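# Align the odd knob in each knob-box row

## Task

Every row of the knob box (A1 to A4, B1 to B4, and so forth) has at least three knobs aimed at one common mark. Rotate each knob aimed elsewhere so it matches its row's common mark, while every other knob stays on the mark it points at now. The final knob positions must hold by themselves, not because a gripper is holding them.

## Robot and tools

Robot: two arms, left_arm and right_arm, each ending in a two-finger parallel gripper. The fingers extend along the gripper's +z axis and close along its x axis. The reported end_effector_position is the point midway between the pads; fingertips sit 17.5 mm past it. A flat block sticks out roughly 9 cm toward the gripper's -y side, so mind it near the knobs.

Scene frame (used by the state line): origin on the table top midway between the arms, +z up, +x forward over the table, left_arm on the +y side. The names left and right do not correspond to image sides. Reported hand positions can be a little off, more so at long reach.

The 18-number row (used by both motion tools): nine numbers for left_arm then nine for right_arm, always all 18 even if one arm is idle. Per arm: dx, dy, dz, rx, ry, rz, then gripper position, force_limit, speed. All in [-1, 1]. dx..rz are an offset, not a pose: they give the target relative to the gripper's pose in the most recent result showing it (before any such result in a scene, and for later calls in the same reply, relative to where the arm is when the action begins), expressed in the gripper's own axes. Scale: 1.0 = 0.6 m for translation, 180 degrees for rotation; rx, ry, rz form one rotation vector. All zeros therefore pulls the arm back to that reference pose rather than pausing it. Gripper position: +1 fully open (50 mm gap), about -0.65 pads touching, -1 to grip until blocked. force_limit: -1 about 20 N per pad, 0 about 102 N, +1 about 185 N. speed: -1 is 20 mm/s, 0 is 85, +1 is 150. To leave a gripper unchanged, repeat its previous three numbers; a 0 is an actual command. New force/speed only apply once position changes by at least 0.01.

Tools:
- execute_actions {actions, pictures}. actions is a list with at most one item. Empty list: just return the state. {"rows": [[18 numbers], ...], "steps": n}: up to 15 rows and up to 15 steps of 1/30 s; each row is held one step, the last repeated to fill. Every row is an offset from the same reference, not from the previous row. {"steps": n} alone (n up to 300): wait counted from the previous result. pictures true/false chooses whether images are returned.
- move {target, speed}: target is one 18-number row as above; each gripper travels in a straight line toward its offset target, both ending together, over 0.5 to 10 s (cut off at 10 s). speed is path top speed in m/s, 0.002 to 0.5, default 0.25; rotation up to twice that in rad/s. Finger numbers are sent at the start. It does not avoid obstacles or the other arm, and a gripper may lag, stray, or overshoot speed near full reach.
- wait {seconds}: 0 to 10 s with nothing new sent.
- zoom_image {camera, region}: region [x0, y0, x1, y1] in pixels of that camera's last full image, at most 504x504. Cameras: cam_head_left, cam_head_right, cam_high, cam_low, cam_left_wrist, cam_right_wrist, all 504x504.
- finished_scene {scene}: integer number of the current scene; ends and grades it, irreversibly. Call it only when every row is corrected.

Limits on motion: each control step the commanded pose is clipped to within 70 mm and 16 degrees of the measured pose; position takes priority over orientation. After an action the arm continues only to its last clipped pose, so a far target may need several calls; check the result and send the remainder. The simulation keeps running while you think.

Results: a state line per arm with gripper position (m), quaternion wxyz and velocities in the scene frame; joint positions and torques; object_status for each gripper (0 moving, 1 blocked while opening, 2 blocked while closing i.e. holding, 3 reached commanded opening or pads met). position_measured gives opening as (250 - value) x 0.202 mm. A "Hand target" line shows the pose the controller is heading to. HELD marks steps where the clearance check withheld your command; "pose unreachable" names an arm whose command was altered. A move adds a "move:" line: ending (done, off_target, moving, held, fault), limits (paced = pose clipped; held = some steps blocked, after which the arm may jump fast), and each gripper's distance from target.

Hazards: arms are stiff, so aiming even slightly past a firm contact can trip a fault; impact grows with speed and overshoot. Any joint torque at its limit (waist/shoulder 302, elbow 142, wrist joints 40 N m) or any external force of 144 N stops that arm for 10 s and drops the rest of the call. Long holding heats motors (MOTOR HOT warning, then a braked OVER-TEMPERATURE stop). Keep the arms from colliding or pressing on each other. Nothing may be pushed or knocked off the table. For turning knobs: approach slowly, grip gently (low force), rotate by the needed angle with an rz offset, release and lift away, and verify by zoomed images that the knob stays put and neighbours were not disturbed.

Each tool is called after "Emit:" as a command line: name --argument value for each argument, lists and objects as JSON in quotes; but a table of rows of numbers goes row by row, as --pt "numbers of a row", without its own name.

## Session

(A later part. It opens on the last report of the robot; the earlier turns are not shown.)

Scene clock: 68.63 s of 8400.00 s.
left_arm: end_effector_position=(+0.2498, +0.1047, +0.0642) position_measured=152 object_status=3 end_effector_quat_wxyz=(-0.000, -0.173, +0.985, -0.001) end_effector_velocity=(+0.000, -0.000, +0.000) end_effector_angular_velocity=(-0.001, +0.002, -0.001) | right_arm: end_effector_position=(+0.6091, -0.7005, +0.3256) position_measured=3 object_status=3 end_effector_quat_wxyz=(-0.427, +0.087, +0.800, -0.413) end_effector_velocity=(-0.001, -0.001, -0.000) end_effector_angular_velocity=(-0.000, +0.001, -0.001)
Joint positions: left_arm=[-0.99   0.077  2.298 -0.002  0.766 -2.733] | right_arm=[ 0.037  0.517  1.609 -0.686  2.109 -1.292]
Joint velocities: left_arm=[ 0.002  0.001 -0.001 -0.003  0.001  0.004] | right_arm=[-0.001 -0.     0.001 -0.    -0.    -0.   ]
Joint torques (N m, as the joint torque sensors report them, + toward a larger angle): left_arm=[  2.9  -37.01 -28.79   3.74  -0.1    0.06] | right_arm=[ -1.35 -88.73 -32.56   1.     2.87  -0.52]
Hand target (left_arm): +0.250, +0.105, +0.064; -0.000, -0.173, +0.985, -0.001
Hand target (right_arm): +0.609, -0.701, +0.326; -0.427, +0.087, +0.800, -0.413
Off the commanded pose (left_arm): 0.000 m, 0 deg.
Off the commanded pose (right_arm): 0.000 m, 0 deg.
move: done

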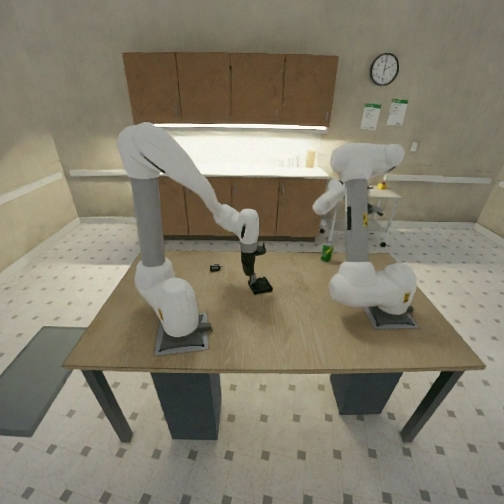

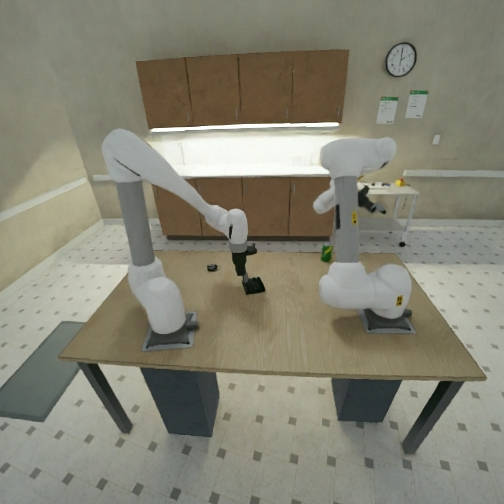

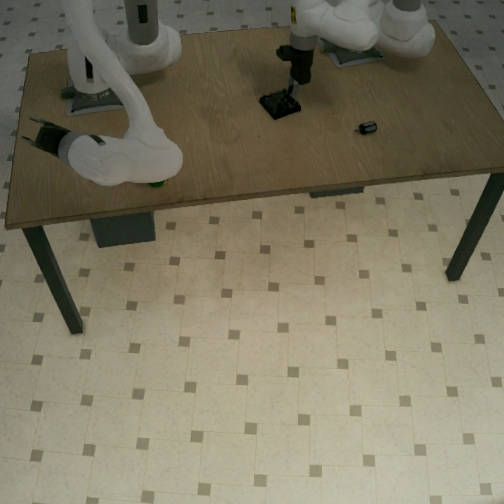

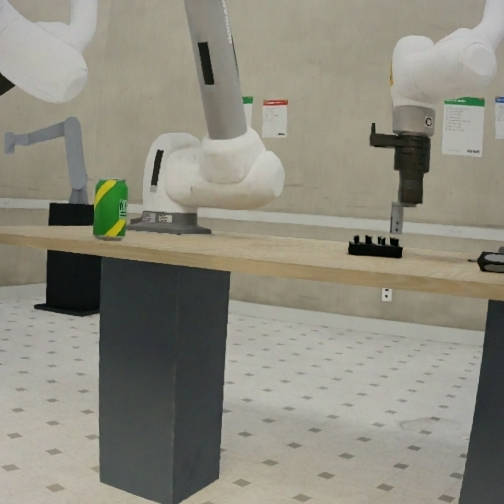

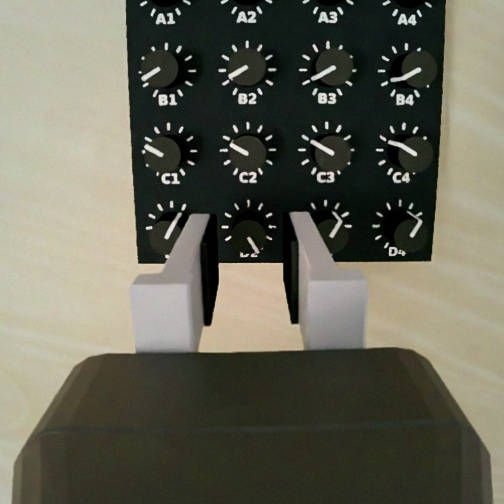

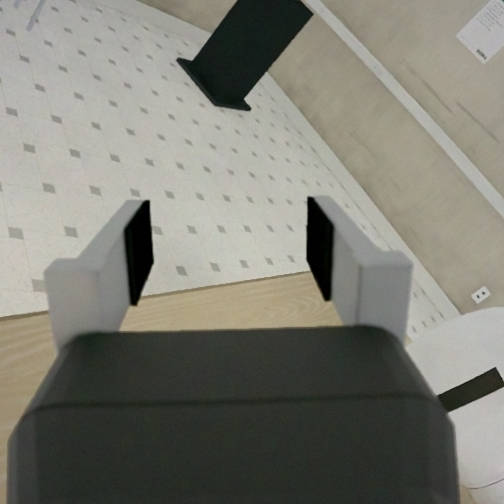

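Emit:
move --target '[-0.0013,-0.0023,0.0245,0,0,0,0,-0.8,-0.5,0,0,0,0,0,0,1,0,0]' --speed 0.05

Emit:
move --target '[0,0,0,0,0,0,-1,-0.8,-0.5,0,0,0,0,0,0,1,0,0]'

Emit:
move --target '[0,0,0,0,0,-0.6667,-1,-0.8,-0.5,0,0,0,0,0,0,1,0,0]' --speed 0.3

Emit:
move --target '[0,0,0,0,0,0,-0.2,-0.8,-0.5,0,0,0,0,0,0,1,0,0]'

Emit:
move --target '[0,0,-0.03,0,0,0,-0.2,-0.8,-0.5,0,0,0,0,0,0,1,0,0]' --speed 0.1

Emit:
move --target '[0,0.03,-0.2,0,0,0,1,-0.8,0,0,0,0,0,0,0,1,0,0]'

Emit:
zoom_image --camera "cam_left_wrist" --region '[150, 0, 480, 330]'

Scene clock: 74.73 s of 8400.00 s.
left_arm: end_effector_position=(+0.2510, +0.1036, +0.0496) position_measured=152 object_status=3 end_effector_quat_wxyz=(-0.000, -0.173, +0.985, -0.001) end_effector_velocity=(+0.000, -0.000, -0.001) end_effector_angular_velocity=(-0.001, +0.001, +0.001) | right_arm: end_effector_position=(+0.6091, -0.7005, +0.3256) position_measured=3 object_status=3 end_effector_quat_wxyz=(-0.427, +0.087, +0.800, -0.413) end_effector_velocity=(-0.000, -0.000, +0.001) end_effector_angular_velocity=(+0.000, -0.003, -0.000)
Joint positions: left_arm=[-0.99   0.103  2.307 -0.002  0.732 -2.733] | right_arm=[ 0.037  0.517  1.609 -0.686  2.109 -1.292]
Joint velocities: left_arm=[ 0.001  0.002 -0.    -0.001 -0.002  0.001] | right_arm=[-0.    -0.002 -0.     0.    -0.    -0.   ]
Joint torques (N m, as the joint torque sensors report them, + toward a larger angle): left_arm=[  2.62 -38.14 -28.21   3.46   0.12   0.14] | right_arm=[ -2.32 -88.11 -33.69   1.13   2.84  -0.25]
Hand target (left_arm): +0.251, +0.104, +0.050; -0.000, -0.173, +0.985, -0.001
Hand target (right_arm): +0.609, -0.701, +0.326; -0.427, +0.087, +0.800, -0.413
Off the commanded pose (left_arm): 0.000 m, 0 deg.
Off the commanded pose (right_arm): 0.000 m, 0 deg.
After step 90, 2.37 s passed at rest.
move: done

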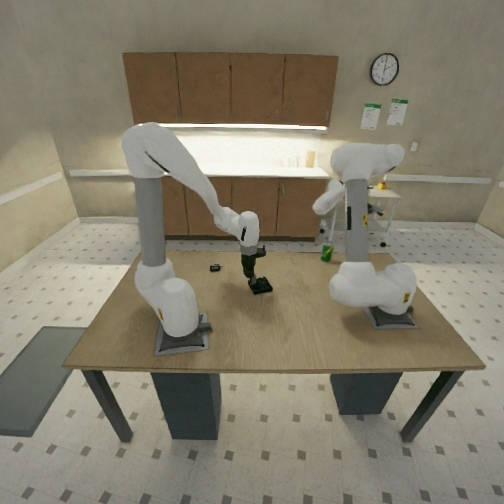

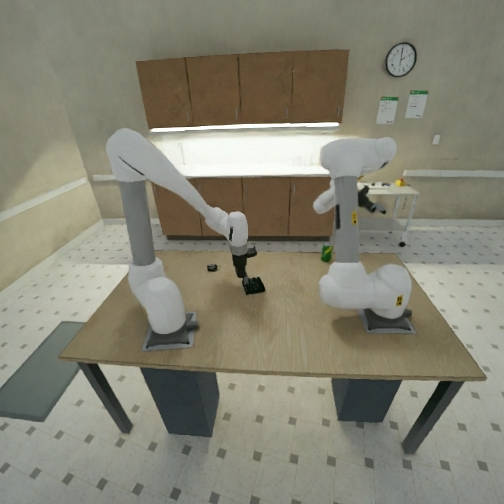

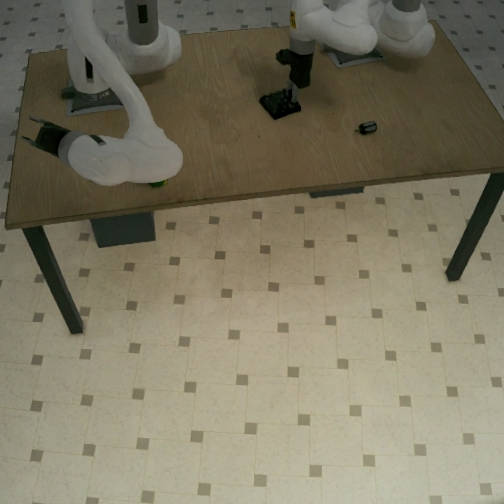

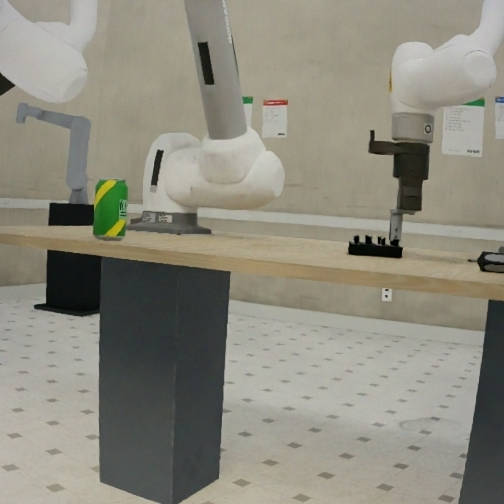

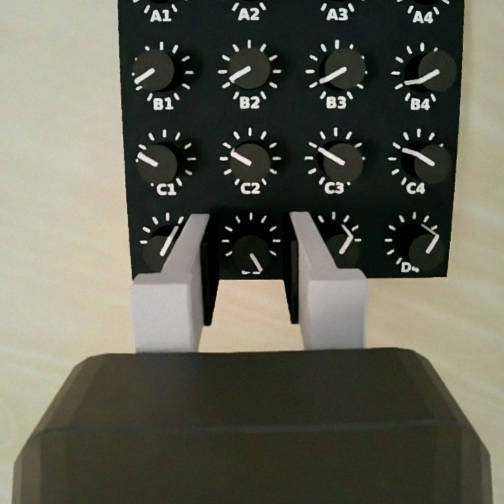

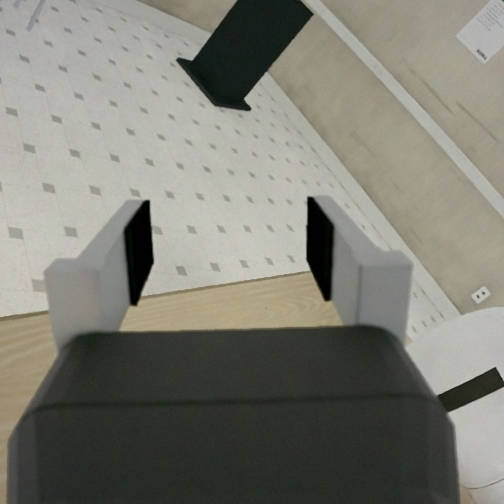

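Scene clock: 75.23 s of 8400.00 s.
left_arm: end_effector_position=(+0.2510, +0.1036, +0.0496) position_measured=202 object_status=2 end_effector_quat_wxyz=(-0.000, -0.173, +0.985, -0.001) end_effector_velocity=(-0.001, +0.000, -0.000) end_effector_angular_velocity=(+0.000, +0.001, -0.000) | right_arm: end_effector_position=(+0.6091, -0.7005, +0.3256) position_measured=3 object_status=3 end_effector_quat_wxyz=(-0.427, +0.087, +0.800, -0.413) end_effector_velocity=(-0.000, -0.001, +0.000) end_effector_angular_velocity=(-0.001, +0.001, -0.002)
Joint positions: left_arm=[-0.99   0.103  2.307 -0.002  0.732 -2.733] | right_arm=[ 0.037  0.517  1.609 -0.686  2.109 -1.292]
Joint velocities: left_arm=[-0.001 -0.     0.001 -0.001  0.001  0.   ] | right_arm=[-0.002  0.    -0.    -0.     0.001 -0.   ]
Joint torques (N m, as the joint torque sensors report them, + toward a larger angle): left_arm=[  3.44 -39.93 -28.15   3.27   0.13   0.37] | right_arm=[ -0.79 -90.01 -31.79   1.11   3.05  -0.08]
Hand target (left_arm): +0.251, +0.104, +0.050; -0.000, -0.173, +0.985, -0.001
Hand target (right_arm): +0.609, -0.701, +0.326; -0.427, +0.087, +0.800, -0.413
Off the commanded pose (left_arm): 0.000 m, 0 deg.
Off the commanded pose (right_arm): 0.000 m, 0 deg.
move: done

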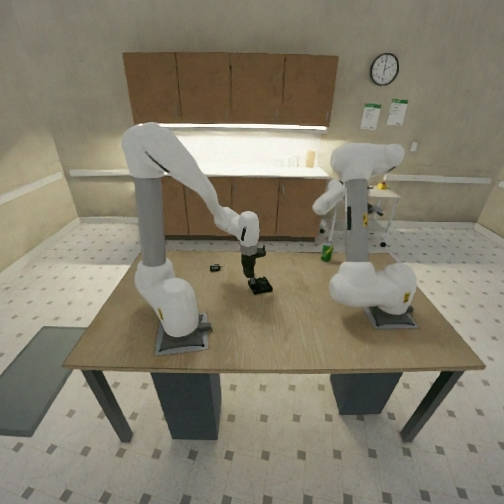

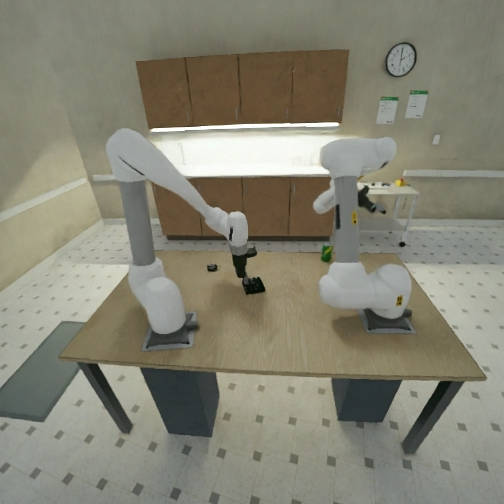

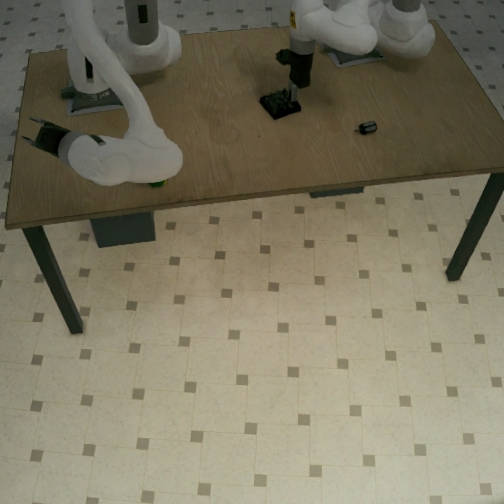

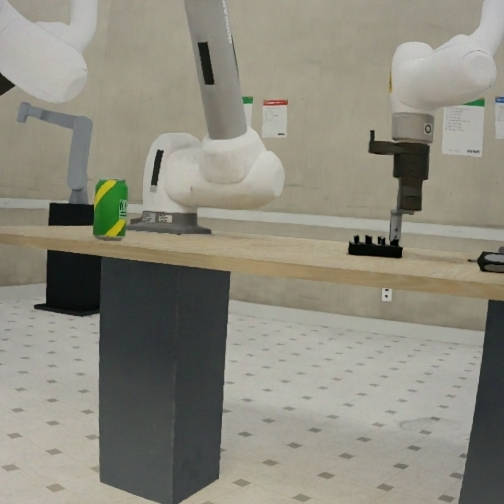

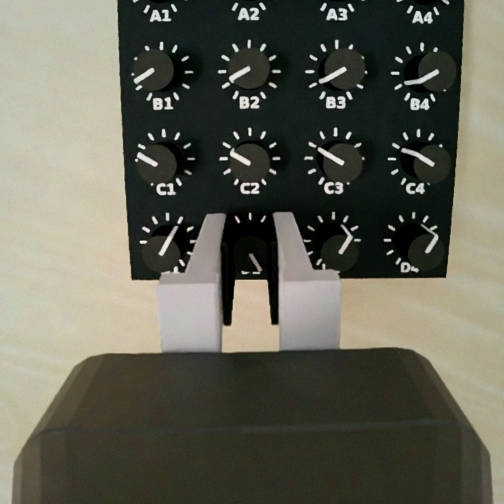

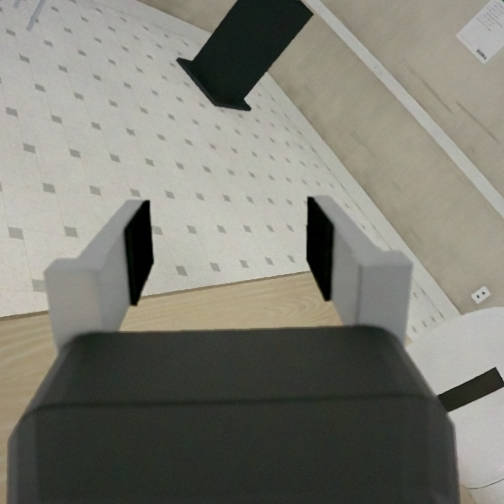

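Scene clock: 79.13 s of 8400.00 s.
left_arm: end_effector_position=(+0.2512, +0.1037, +0.0497) position_measured=202 object_status=2 end_effector_quat_wxyz=(+0.001, +0.940, -0.342, +0.000) end_effector_velocity=(-0.001, -0.001, -0.000) end_effector_angular_velocity=(+0.001, -0.000, -0.001) | right_arm: end_effector_position=(+0.6091, -0.7005, +0.3256) position_measured=3 object_status=3 end_effector_quat_wxyz=(-0.427, +0.087, +0.800, -0.413) end_effector_velocity=(+0.000, +0.000, -0.000) end_effector_angular_velocity=(-0.000, +0.002, -0.000)
Joint positions: left_arm=[-1.065  0.138  2.264 -0.002  0.739 -4.902] | right_arm=[ 0.037  0.517  1.609 -0.686  2.109 -1.292]
Joint velocities: left_arm=[-0.004  0.001  0.     0.001  0.    -0.004] | right_arm=[ 0.     0.001 -0.    -0.     0.001 -0.   ]
Joint torques (N m, as the joint torque sensors report them, + toward a larger angle): left_arm=[  1.7  -42.88 -28.69   3.67   0.02   0.15] | right_arm=[ -2.48 -89.79 -32.57   1.22   2.61  -0.03]
Hand target (left_arm): +0.251, +0.104, +0.050; +0.001, +0.940, -0.342, +0.000
Hand target (right_arm): +0.609, -0.701, +0.326; -0.427, +0.087, +0.800, -0.413
Off the commanded pose (left_arm): 0.000 m, 0 deg.
Off the commanded pose (right_arm): 0.000 m, 0 deg.
move: done

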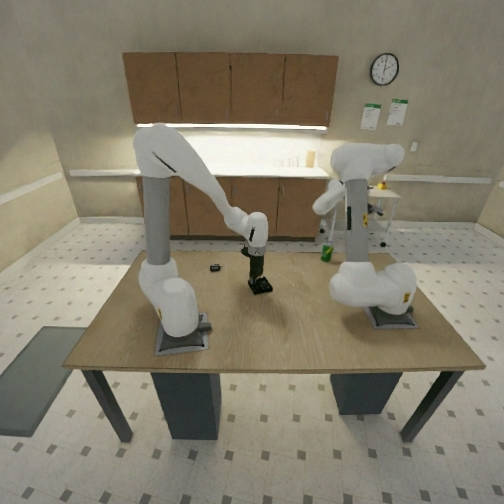

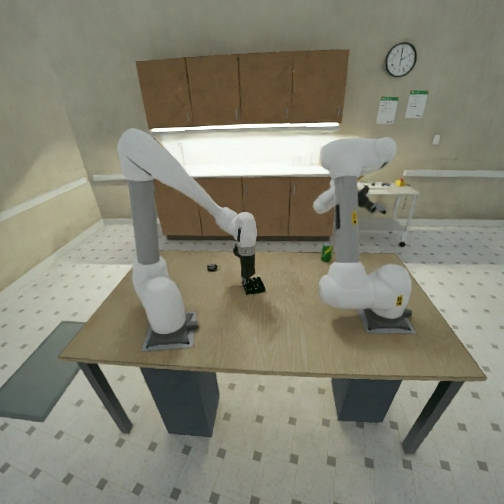

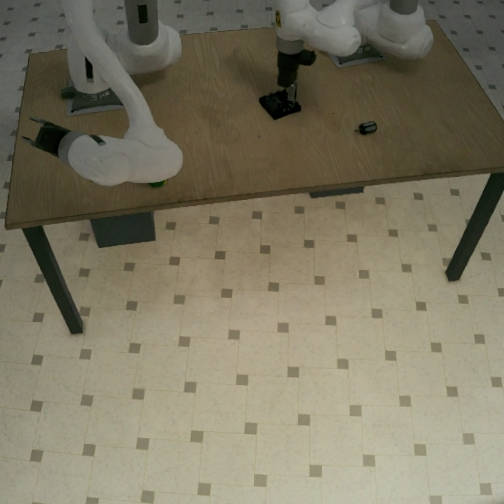

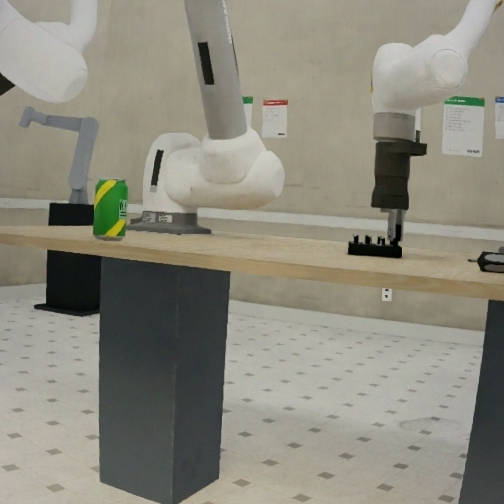

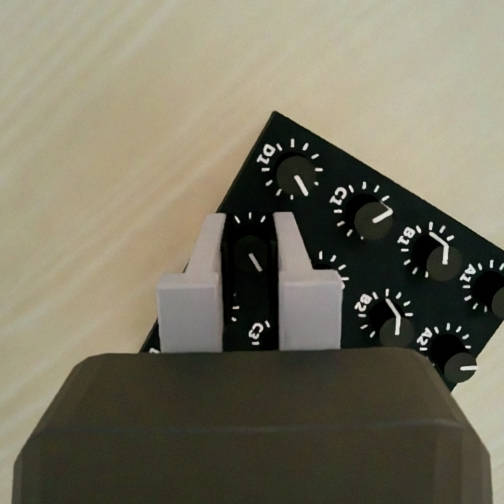

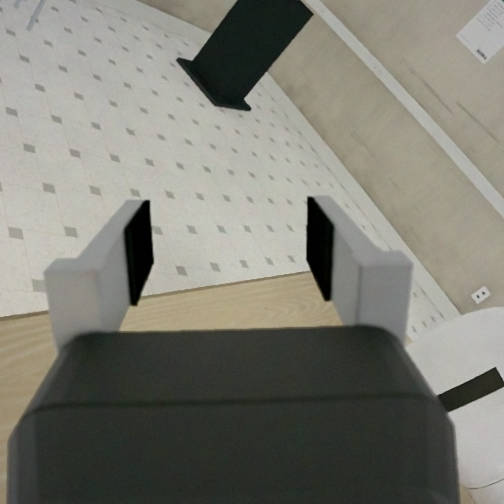

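Scene clock: 79.63 s of 8400.00 s.
left_arm: end_effector_position=(+0.2512, +0.1037, +0.0497) position_measured=182 object_status=3 end_effector_quat_wxyz=(+0.001, +0.940, -0.342, +0.000) end_effector_velocity=(+0.000, +0.001, -0.000) end_effector_angular_velocity=(-0.000, -0.000, +0.002) | right_arm: end_effector_position=(+0.6091, -0.7005, +0.3256) position_measured=3 object_status=3 end_effector_quat_wxyz=(-0.427, +0.087, +0.800, -0.413) end_effector_velocity=(+0.000, +0.001, -0.000) end_effector_angular_velocity=(+0.000, -0.000, +0.001)
Joint positions: left_arm=[-1.065  0.138  2.264 -0.001  0.739 -4.902] | right_arm=[ 0.037  0.517  1.609 -0.686  2.109 -1.292]
Joint velocities: left_arm=[ 0.001 -0.     0.001  0.    -0.001 -0.001] | right_arm=[ 0.001 -0.     0.     0.    -0.    -0.   ]
Joint torques (N m, as the joint torque sensors report them, + toward a larger angle): left_arm=[  1.3  -44.16 -28.68   3.71  -0.02   0.34] | right_arm=[ -1.86 -87.75 -32.88   0.99   3.04  -0.13]
Hand target (left_arm): +0.251, +0.104, +0.050; +0.001, +0.940, -0.342, +0.000
Hand target (right_arm): +0.609, -0.701, +0.326; -0.427, +0.087, +0.800, -0.413
Off the commanded pose (left_arm): 0.000 m, 0 deg.
Off the commanded pose (right_arm): 0.000 m, 0 deg.
move: done

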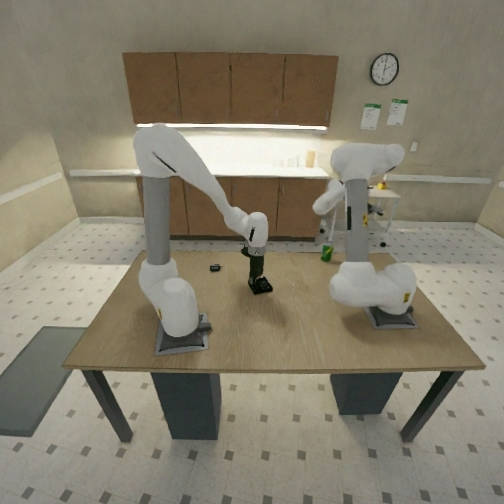

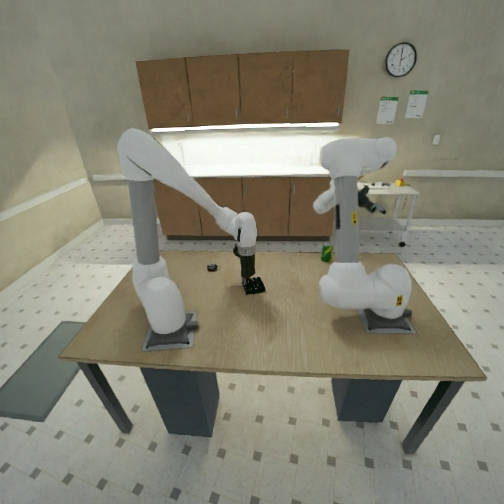

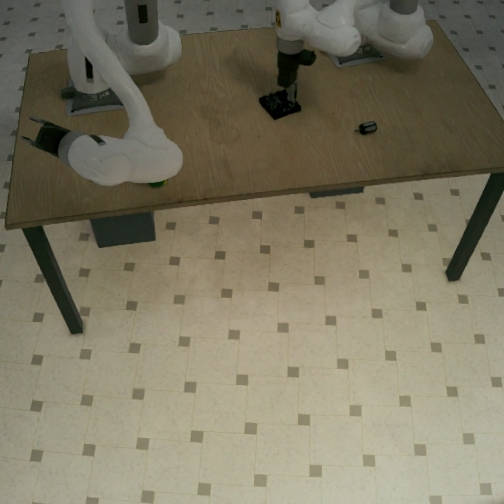

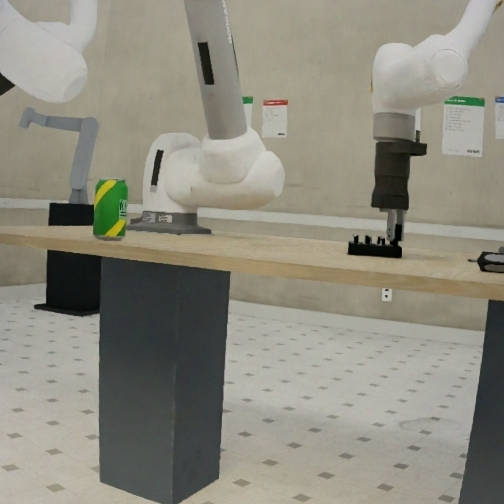

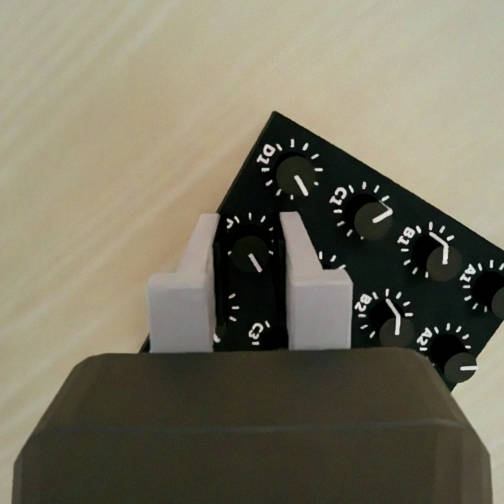

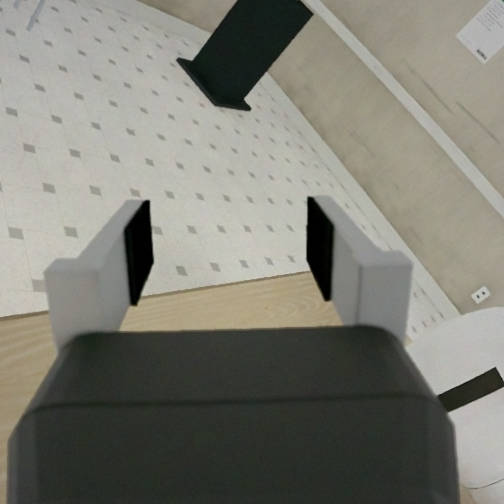

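Scene clock: 80.37 s of 8400.00 s.
left_arm: end_effector_position=(+0.2512, +0.1037, +0.0676) position_measured=182 object_status=3 end_effector_quat_wxyz=(+0.001, +0.940, -0.342, +0.000) end_effector_velocity=(-0.000, +0.001, +0.001) end_effector_angular_velocity=(+0.001, +0.001, +0.001) | right_arm: end_effector_position=(+0.6091, -0.7005, +0.3256) position_measured=3 object_status=3 end_effector_quat_wxyz=(-0.427, +0.087, +0.800, -0.413) end_effector_velocity=(-0.000, -0.000, +0.000) end_effector_angular_velocity=(-0.001, +0.002, -0.001)
Joint positions: left_arm=[-1.065  0.111  2.25  -0.001  0.78  -4.902] | right_arm=[ 0.037  0.517  1.609 -0.686  2.109 -1.292]
Joint velocities: left_arm=[ 0.001 -0.002  0.     0.001  0.003 -0.   ] | right_arm=[-0.     0.     0.001 -0.     0.001  0.   ]
Joint torques (N m, as the joint torque sensors report them, + toward a larger angle): left_arm=[  4.97 -40.46 -30.1    3.87   0.4    0.14] | right_arm=[ -3.02 -91.21 -32.46   1.04   2.62  -0.32]
Hand target (left_arm): +0.251, +0.104, +0.068; +0.001, +0.940, -0.342, +0.000
Hand target (right_arm): +0.609, -0.701, +0.326; -0.427, +0.087, +0.800, -0.413
Off the commanded pose (left_arm): 0.000 m, 0 deg.
Off the commanded pose (right_arm): 0.000 m, 0 deg.
move: done

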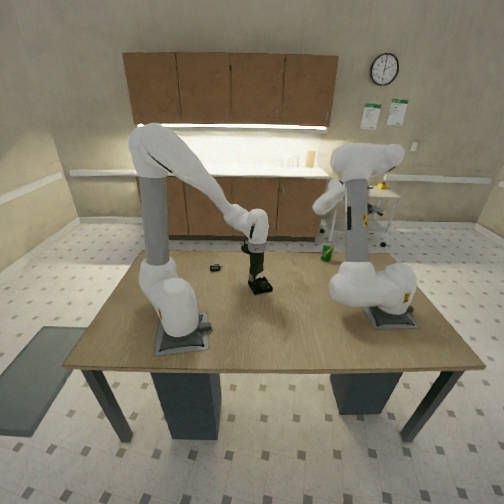

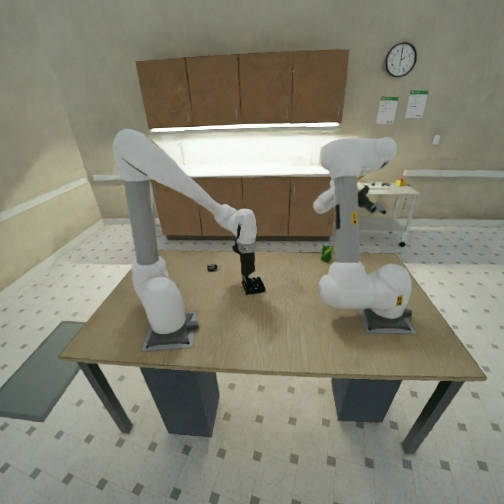

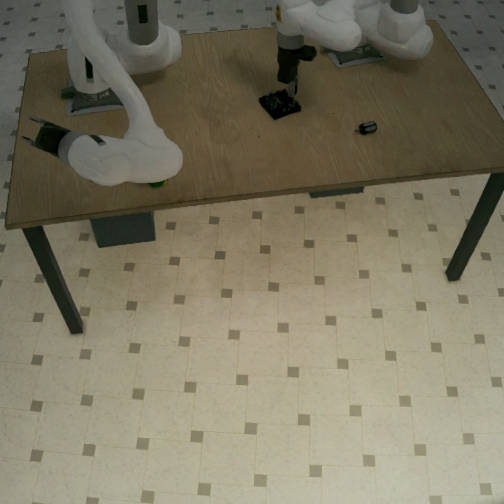

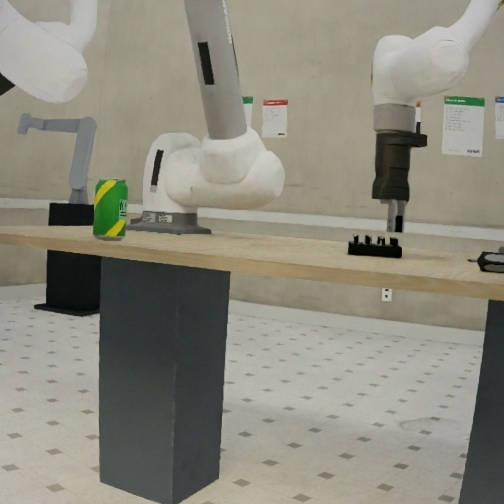

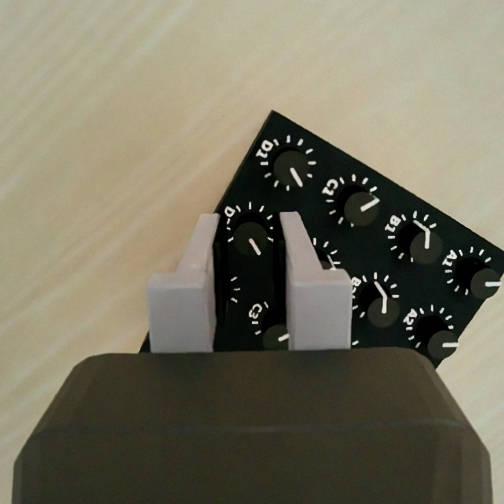

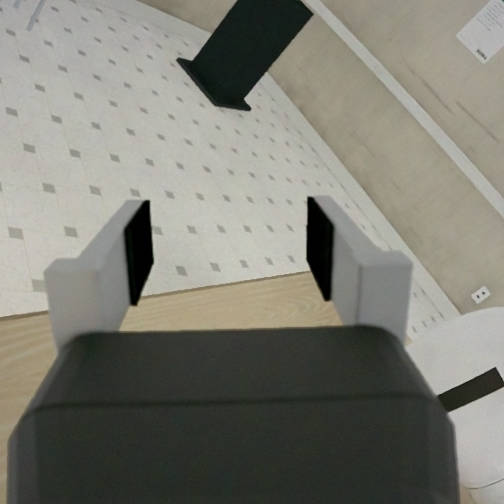

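Scene clock: 81.27 s of 8400.00 s.
left_arm: end_effector_position=(+0.2398, +0.0903, +0.1875) position_measured=3 object_status=3 end_effector_quat_wxyz=(+0.000, +0.940, -0.342, +0.000) end_effector_velocity=(+0.001, -0.001, +0.001) end_effector_angular_velocity=(-0.000, -0.000, +0.001) | right_arm: end_effector_position=(+0.6091, -0.7005, +0.3256) position_measured=3 object_status=3 end_effector_quat_wxyz=(-0.427, +0.087, +0.800, -0.413) end_effector_velocity=(+0.000, -0.000, +0.000) end_effector_angular_velocity=(-0.000, -0.001, +0.001)
Joint positions: left_arm=[-1.102 -0.031  2.128 -0.001  1.044 -4.941] | right_arm=[ 0.037  0.517  1.609 -0.686  2.109 -1.292]
Joint velocities: left_arm=[ 0.001  0.    -0.002  0.     0.001 -0.   ] | right_arm=[ 0.    -0.    -0.    -0.001 -0.001  0.   ]
Joint torques (N m, as the joint torque sensors report them, + toward a larger angle): left_arm=[  2.62 -32.18 -36.62   4.37  -0.12   0.48] | right_arm=[ -2.18 -88.22 -32.88   0.98   2.71  -0.22]
Hand target (left_arm): +0.240, +0.090, +0.188; +0.000, +0.940, -0.342, +0.000
Hand target (right_arm): +0.609, -0.701, +0.326; -0.427, +0.087, +0.800, -0.413
Off the commanded pose (left_arm): 0.000 m, 0 deg.
Off the commanded pose (right_arm): 0.000 m, 0 deg.
move: done

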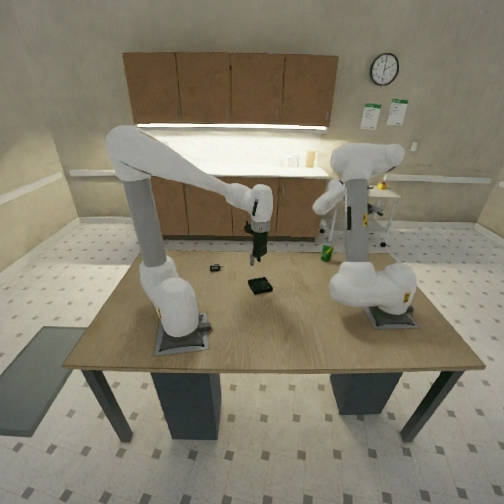

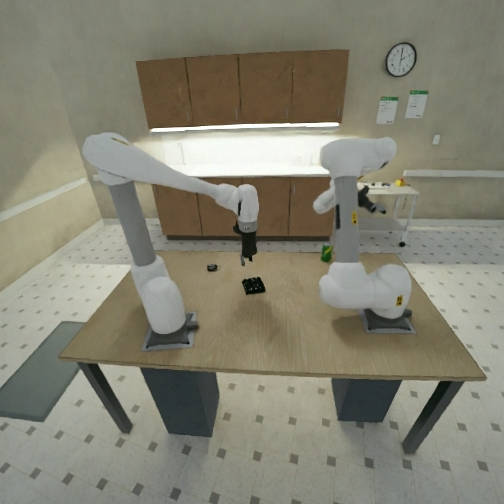

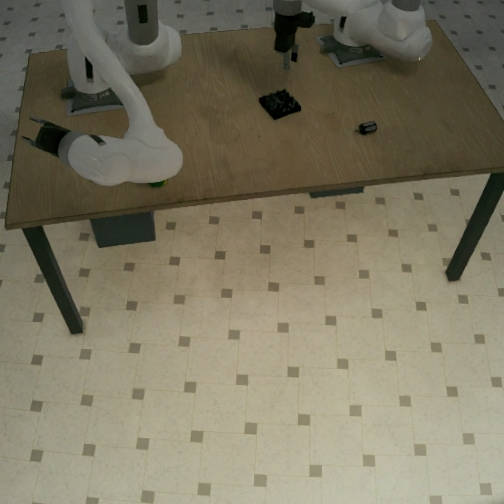

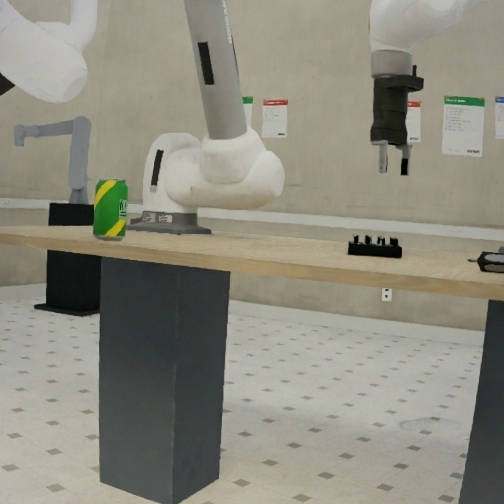

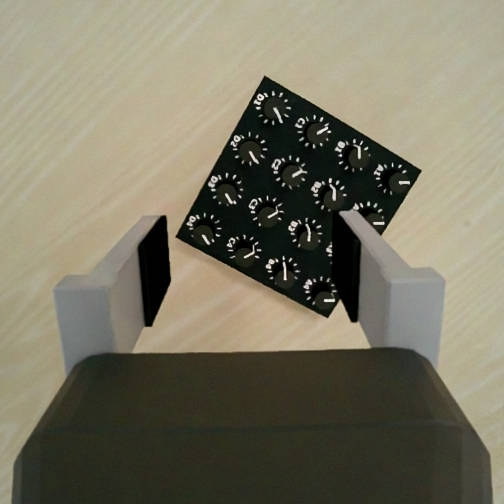

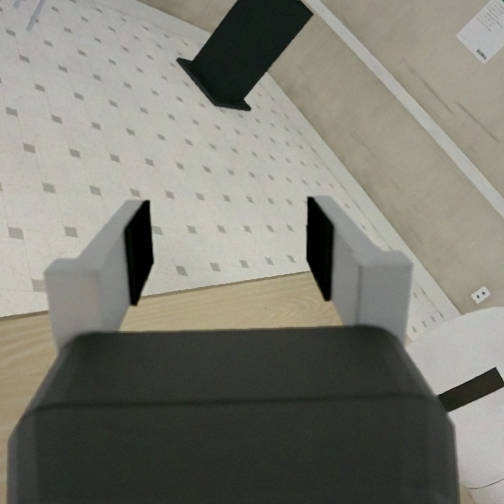

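Region (150, 0, 480, 330) of cam_left_wrist's 504x504 image, scaled by 1.527, with more detail than that image has.

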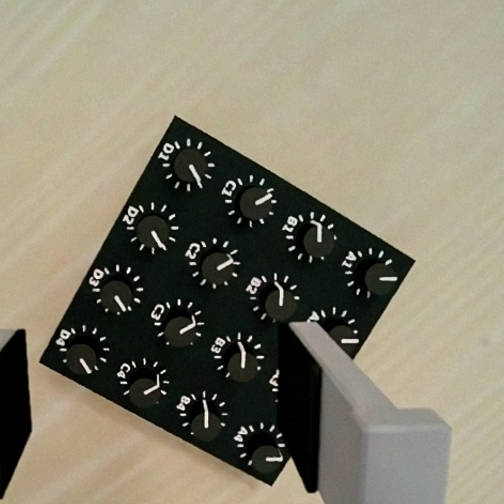

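Emit:
finished_scene --scene 1

The scene is finished: the task was done.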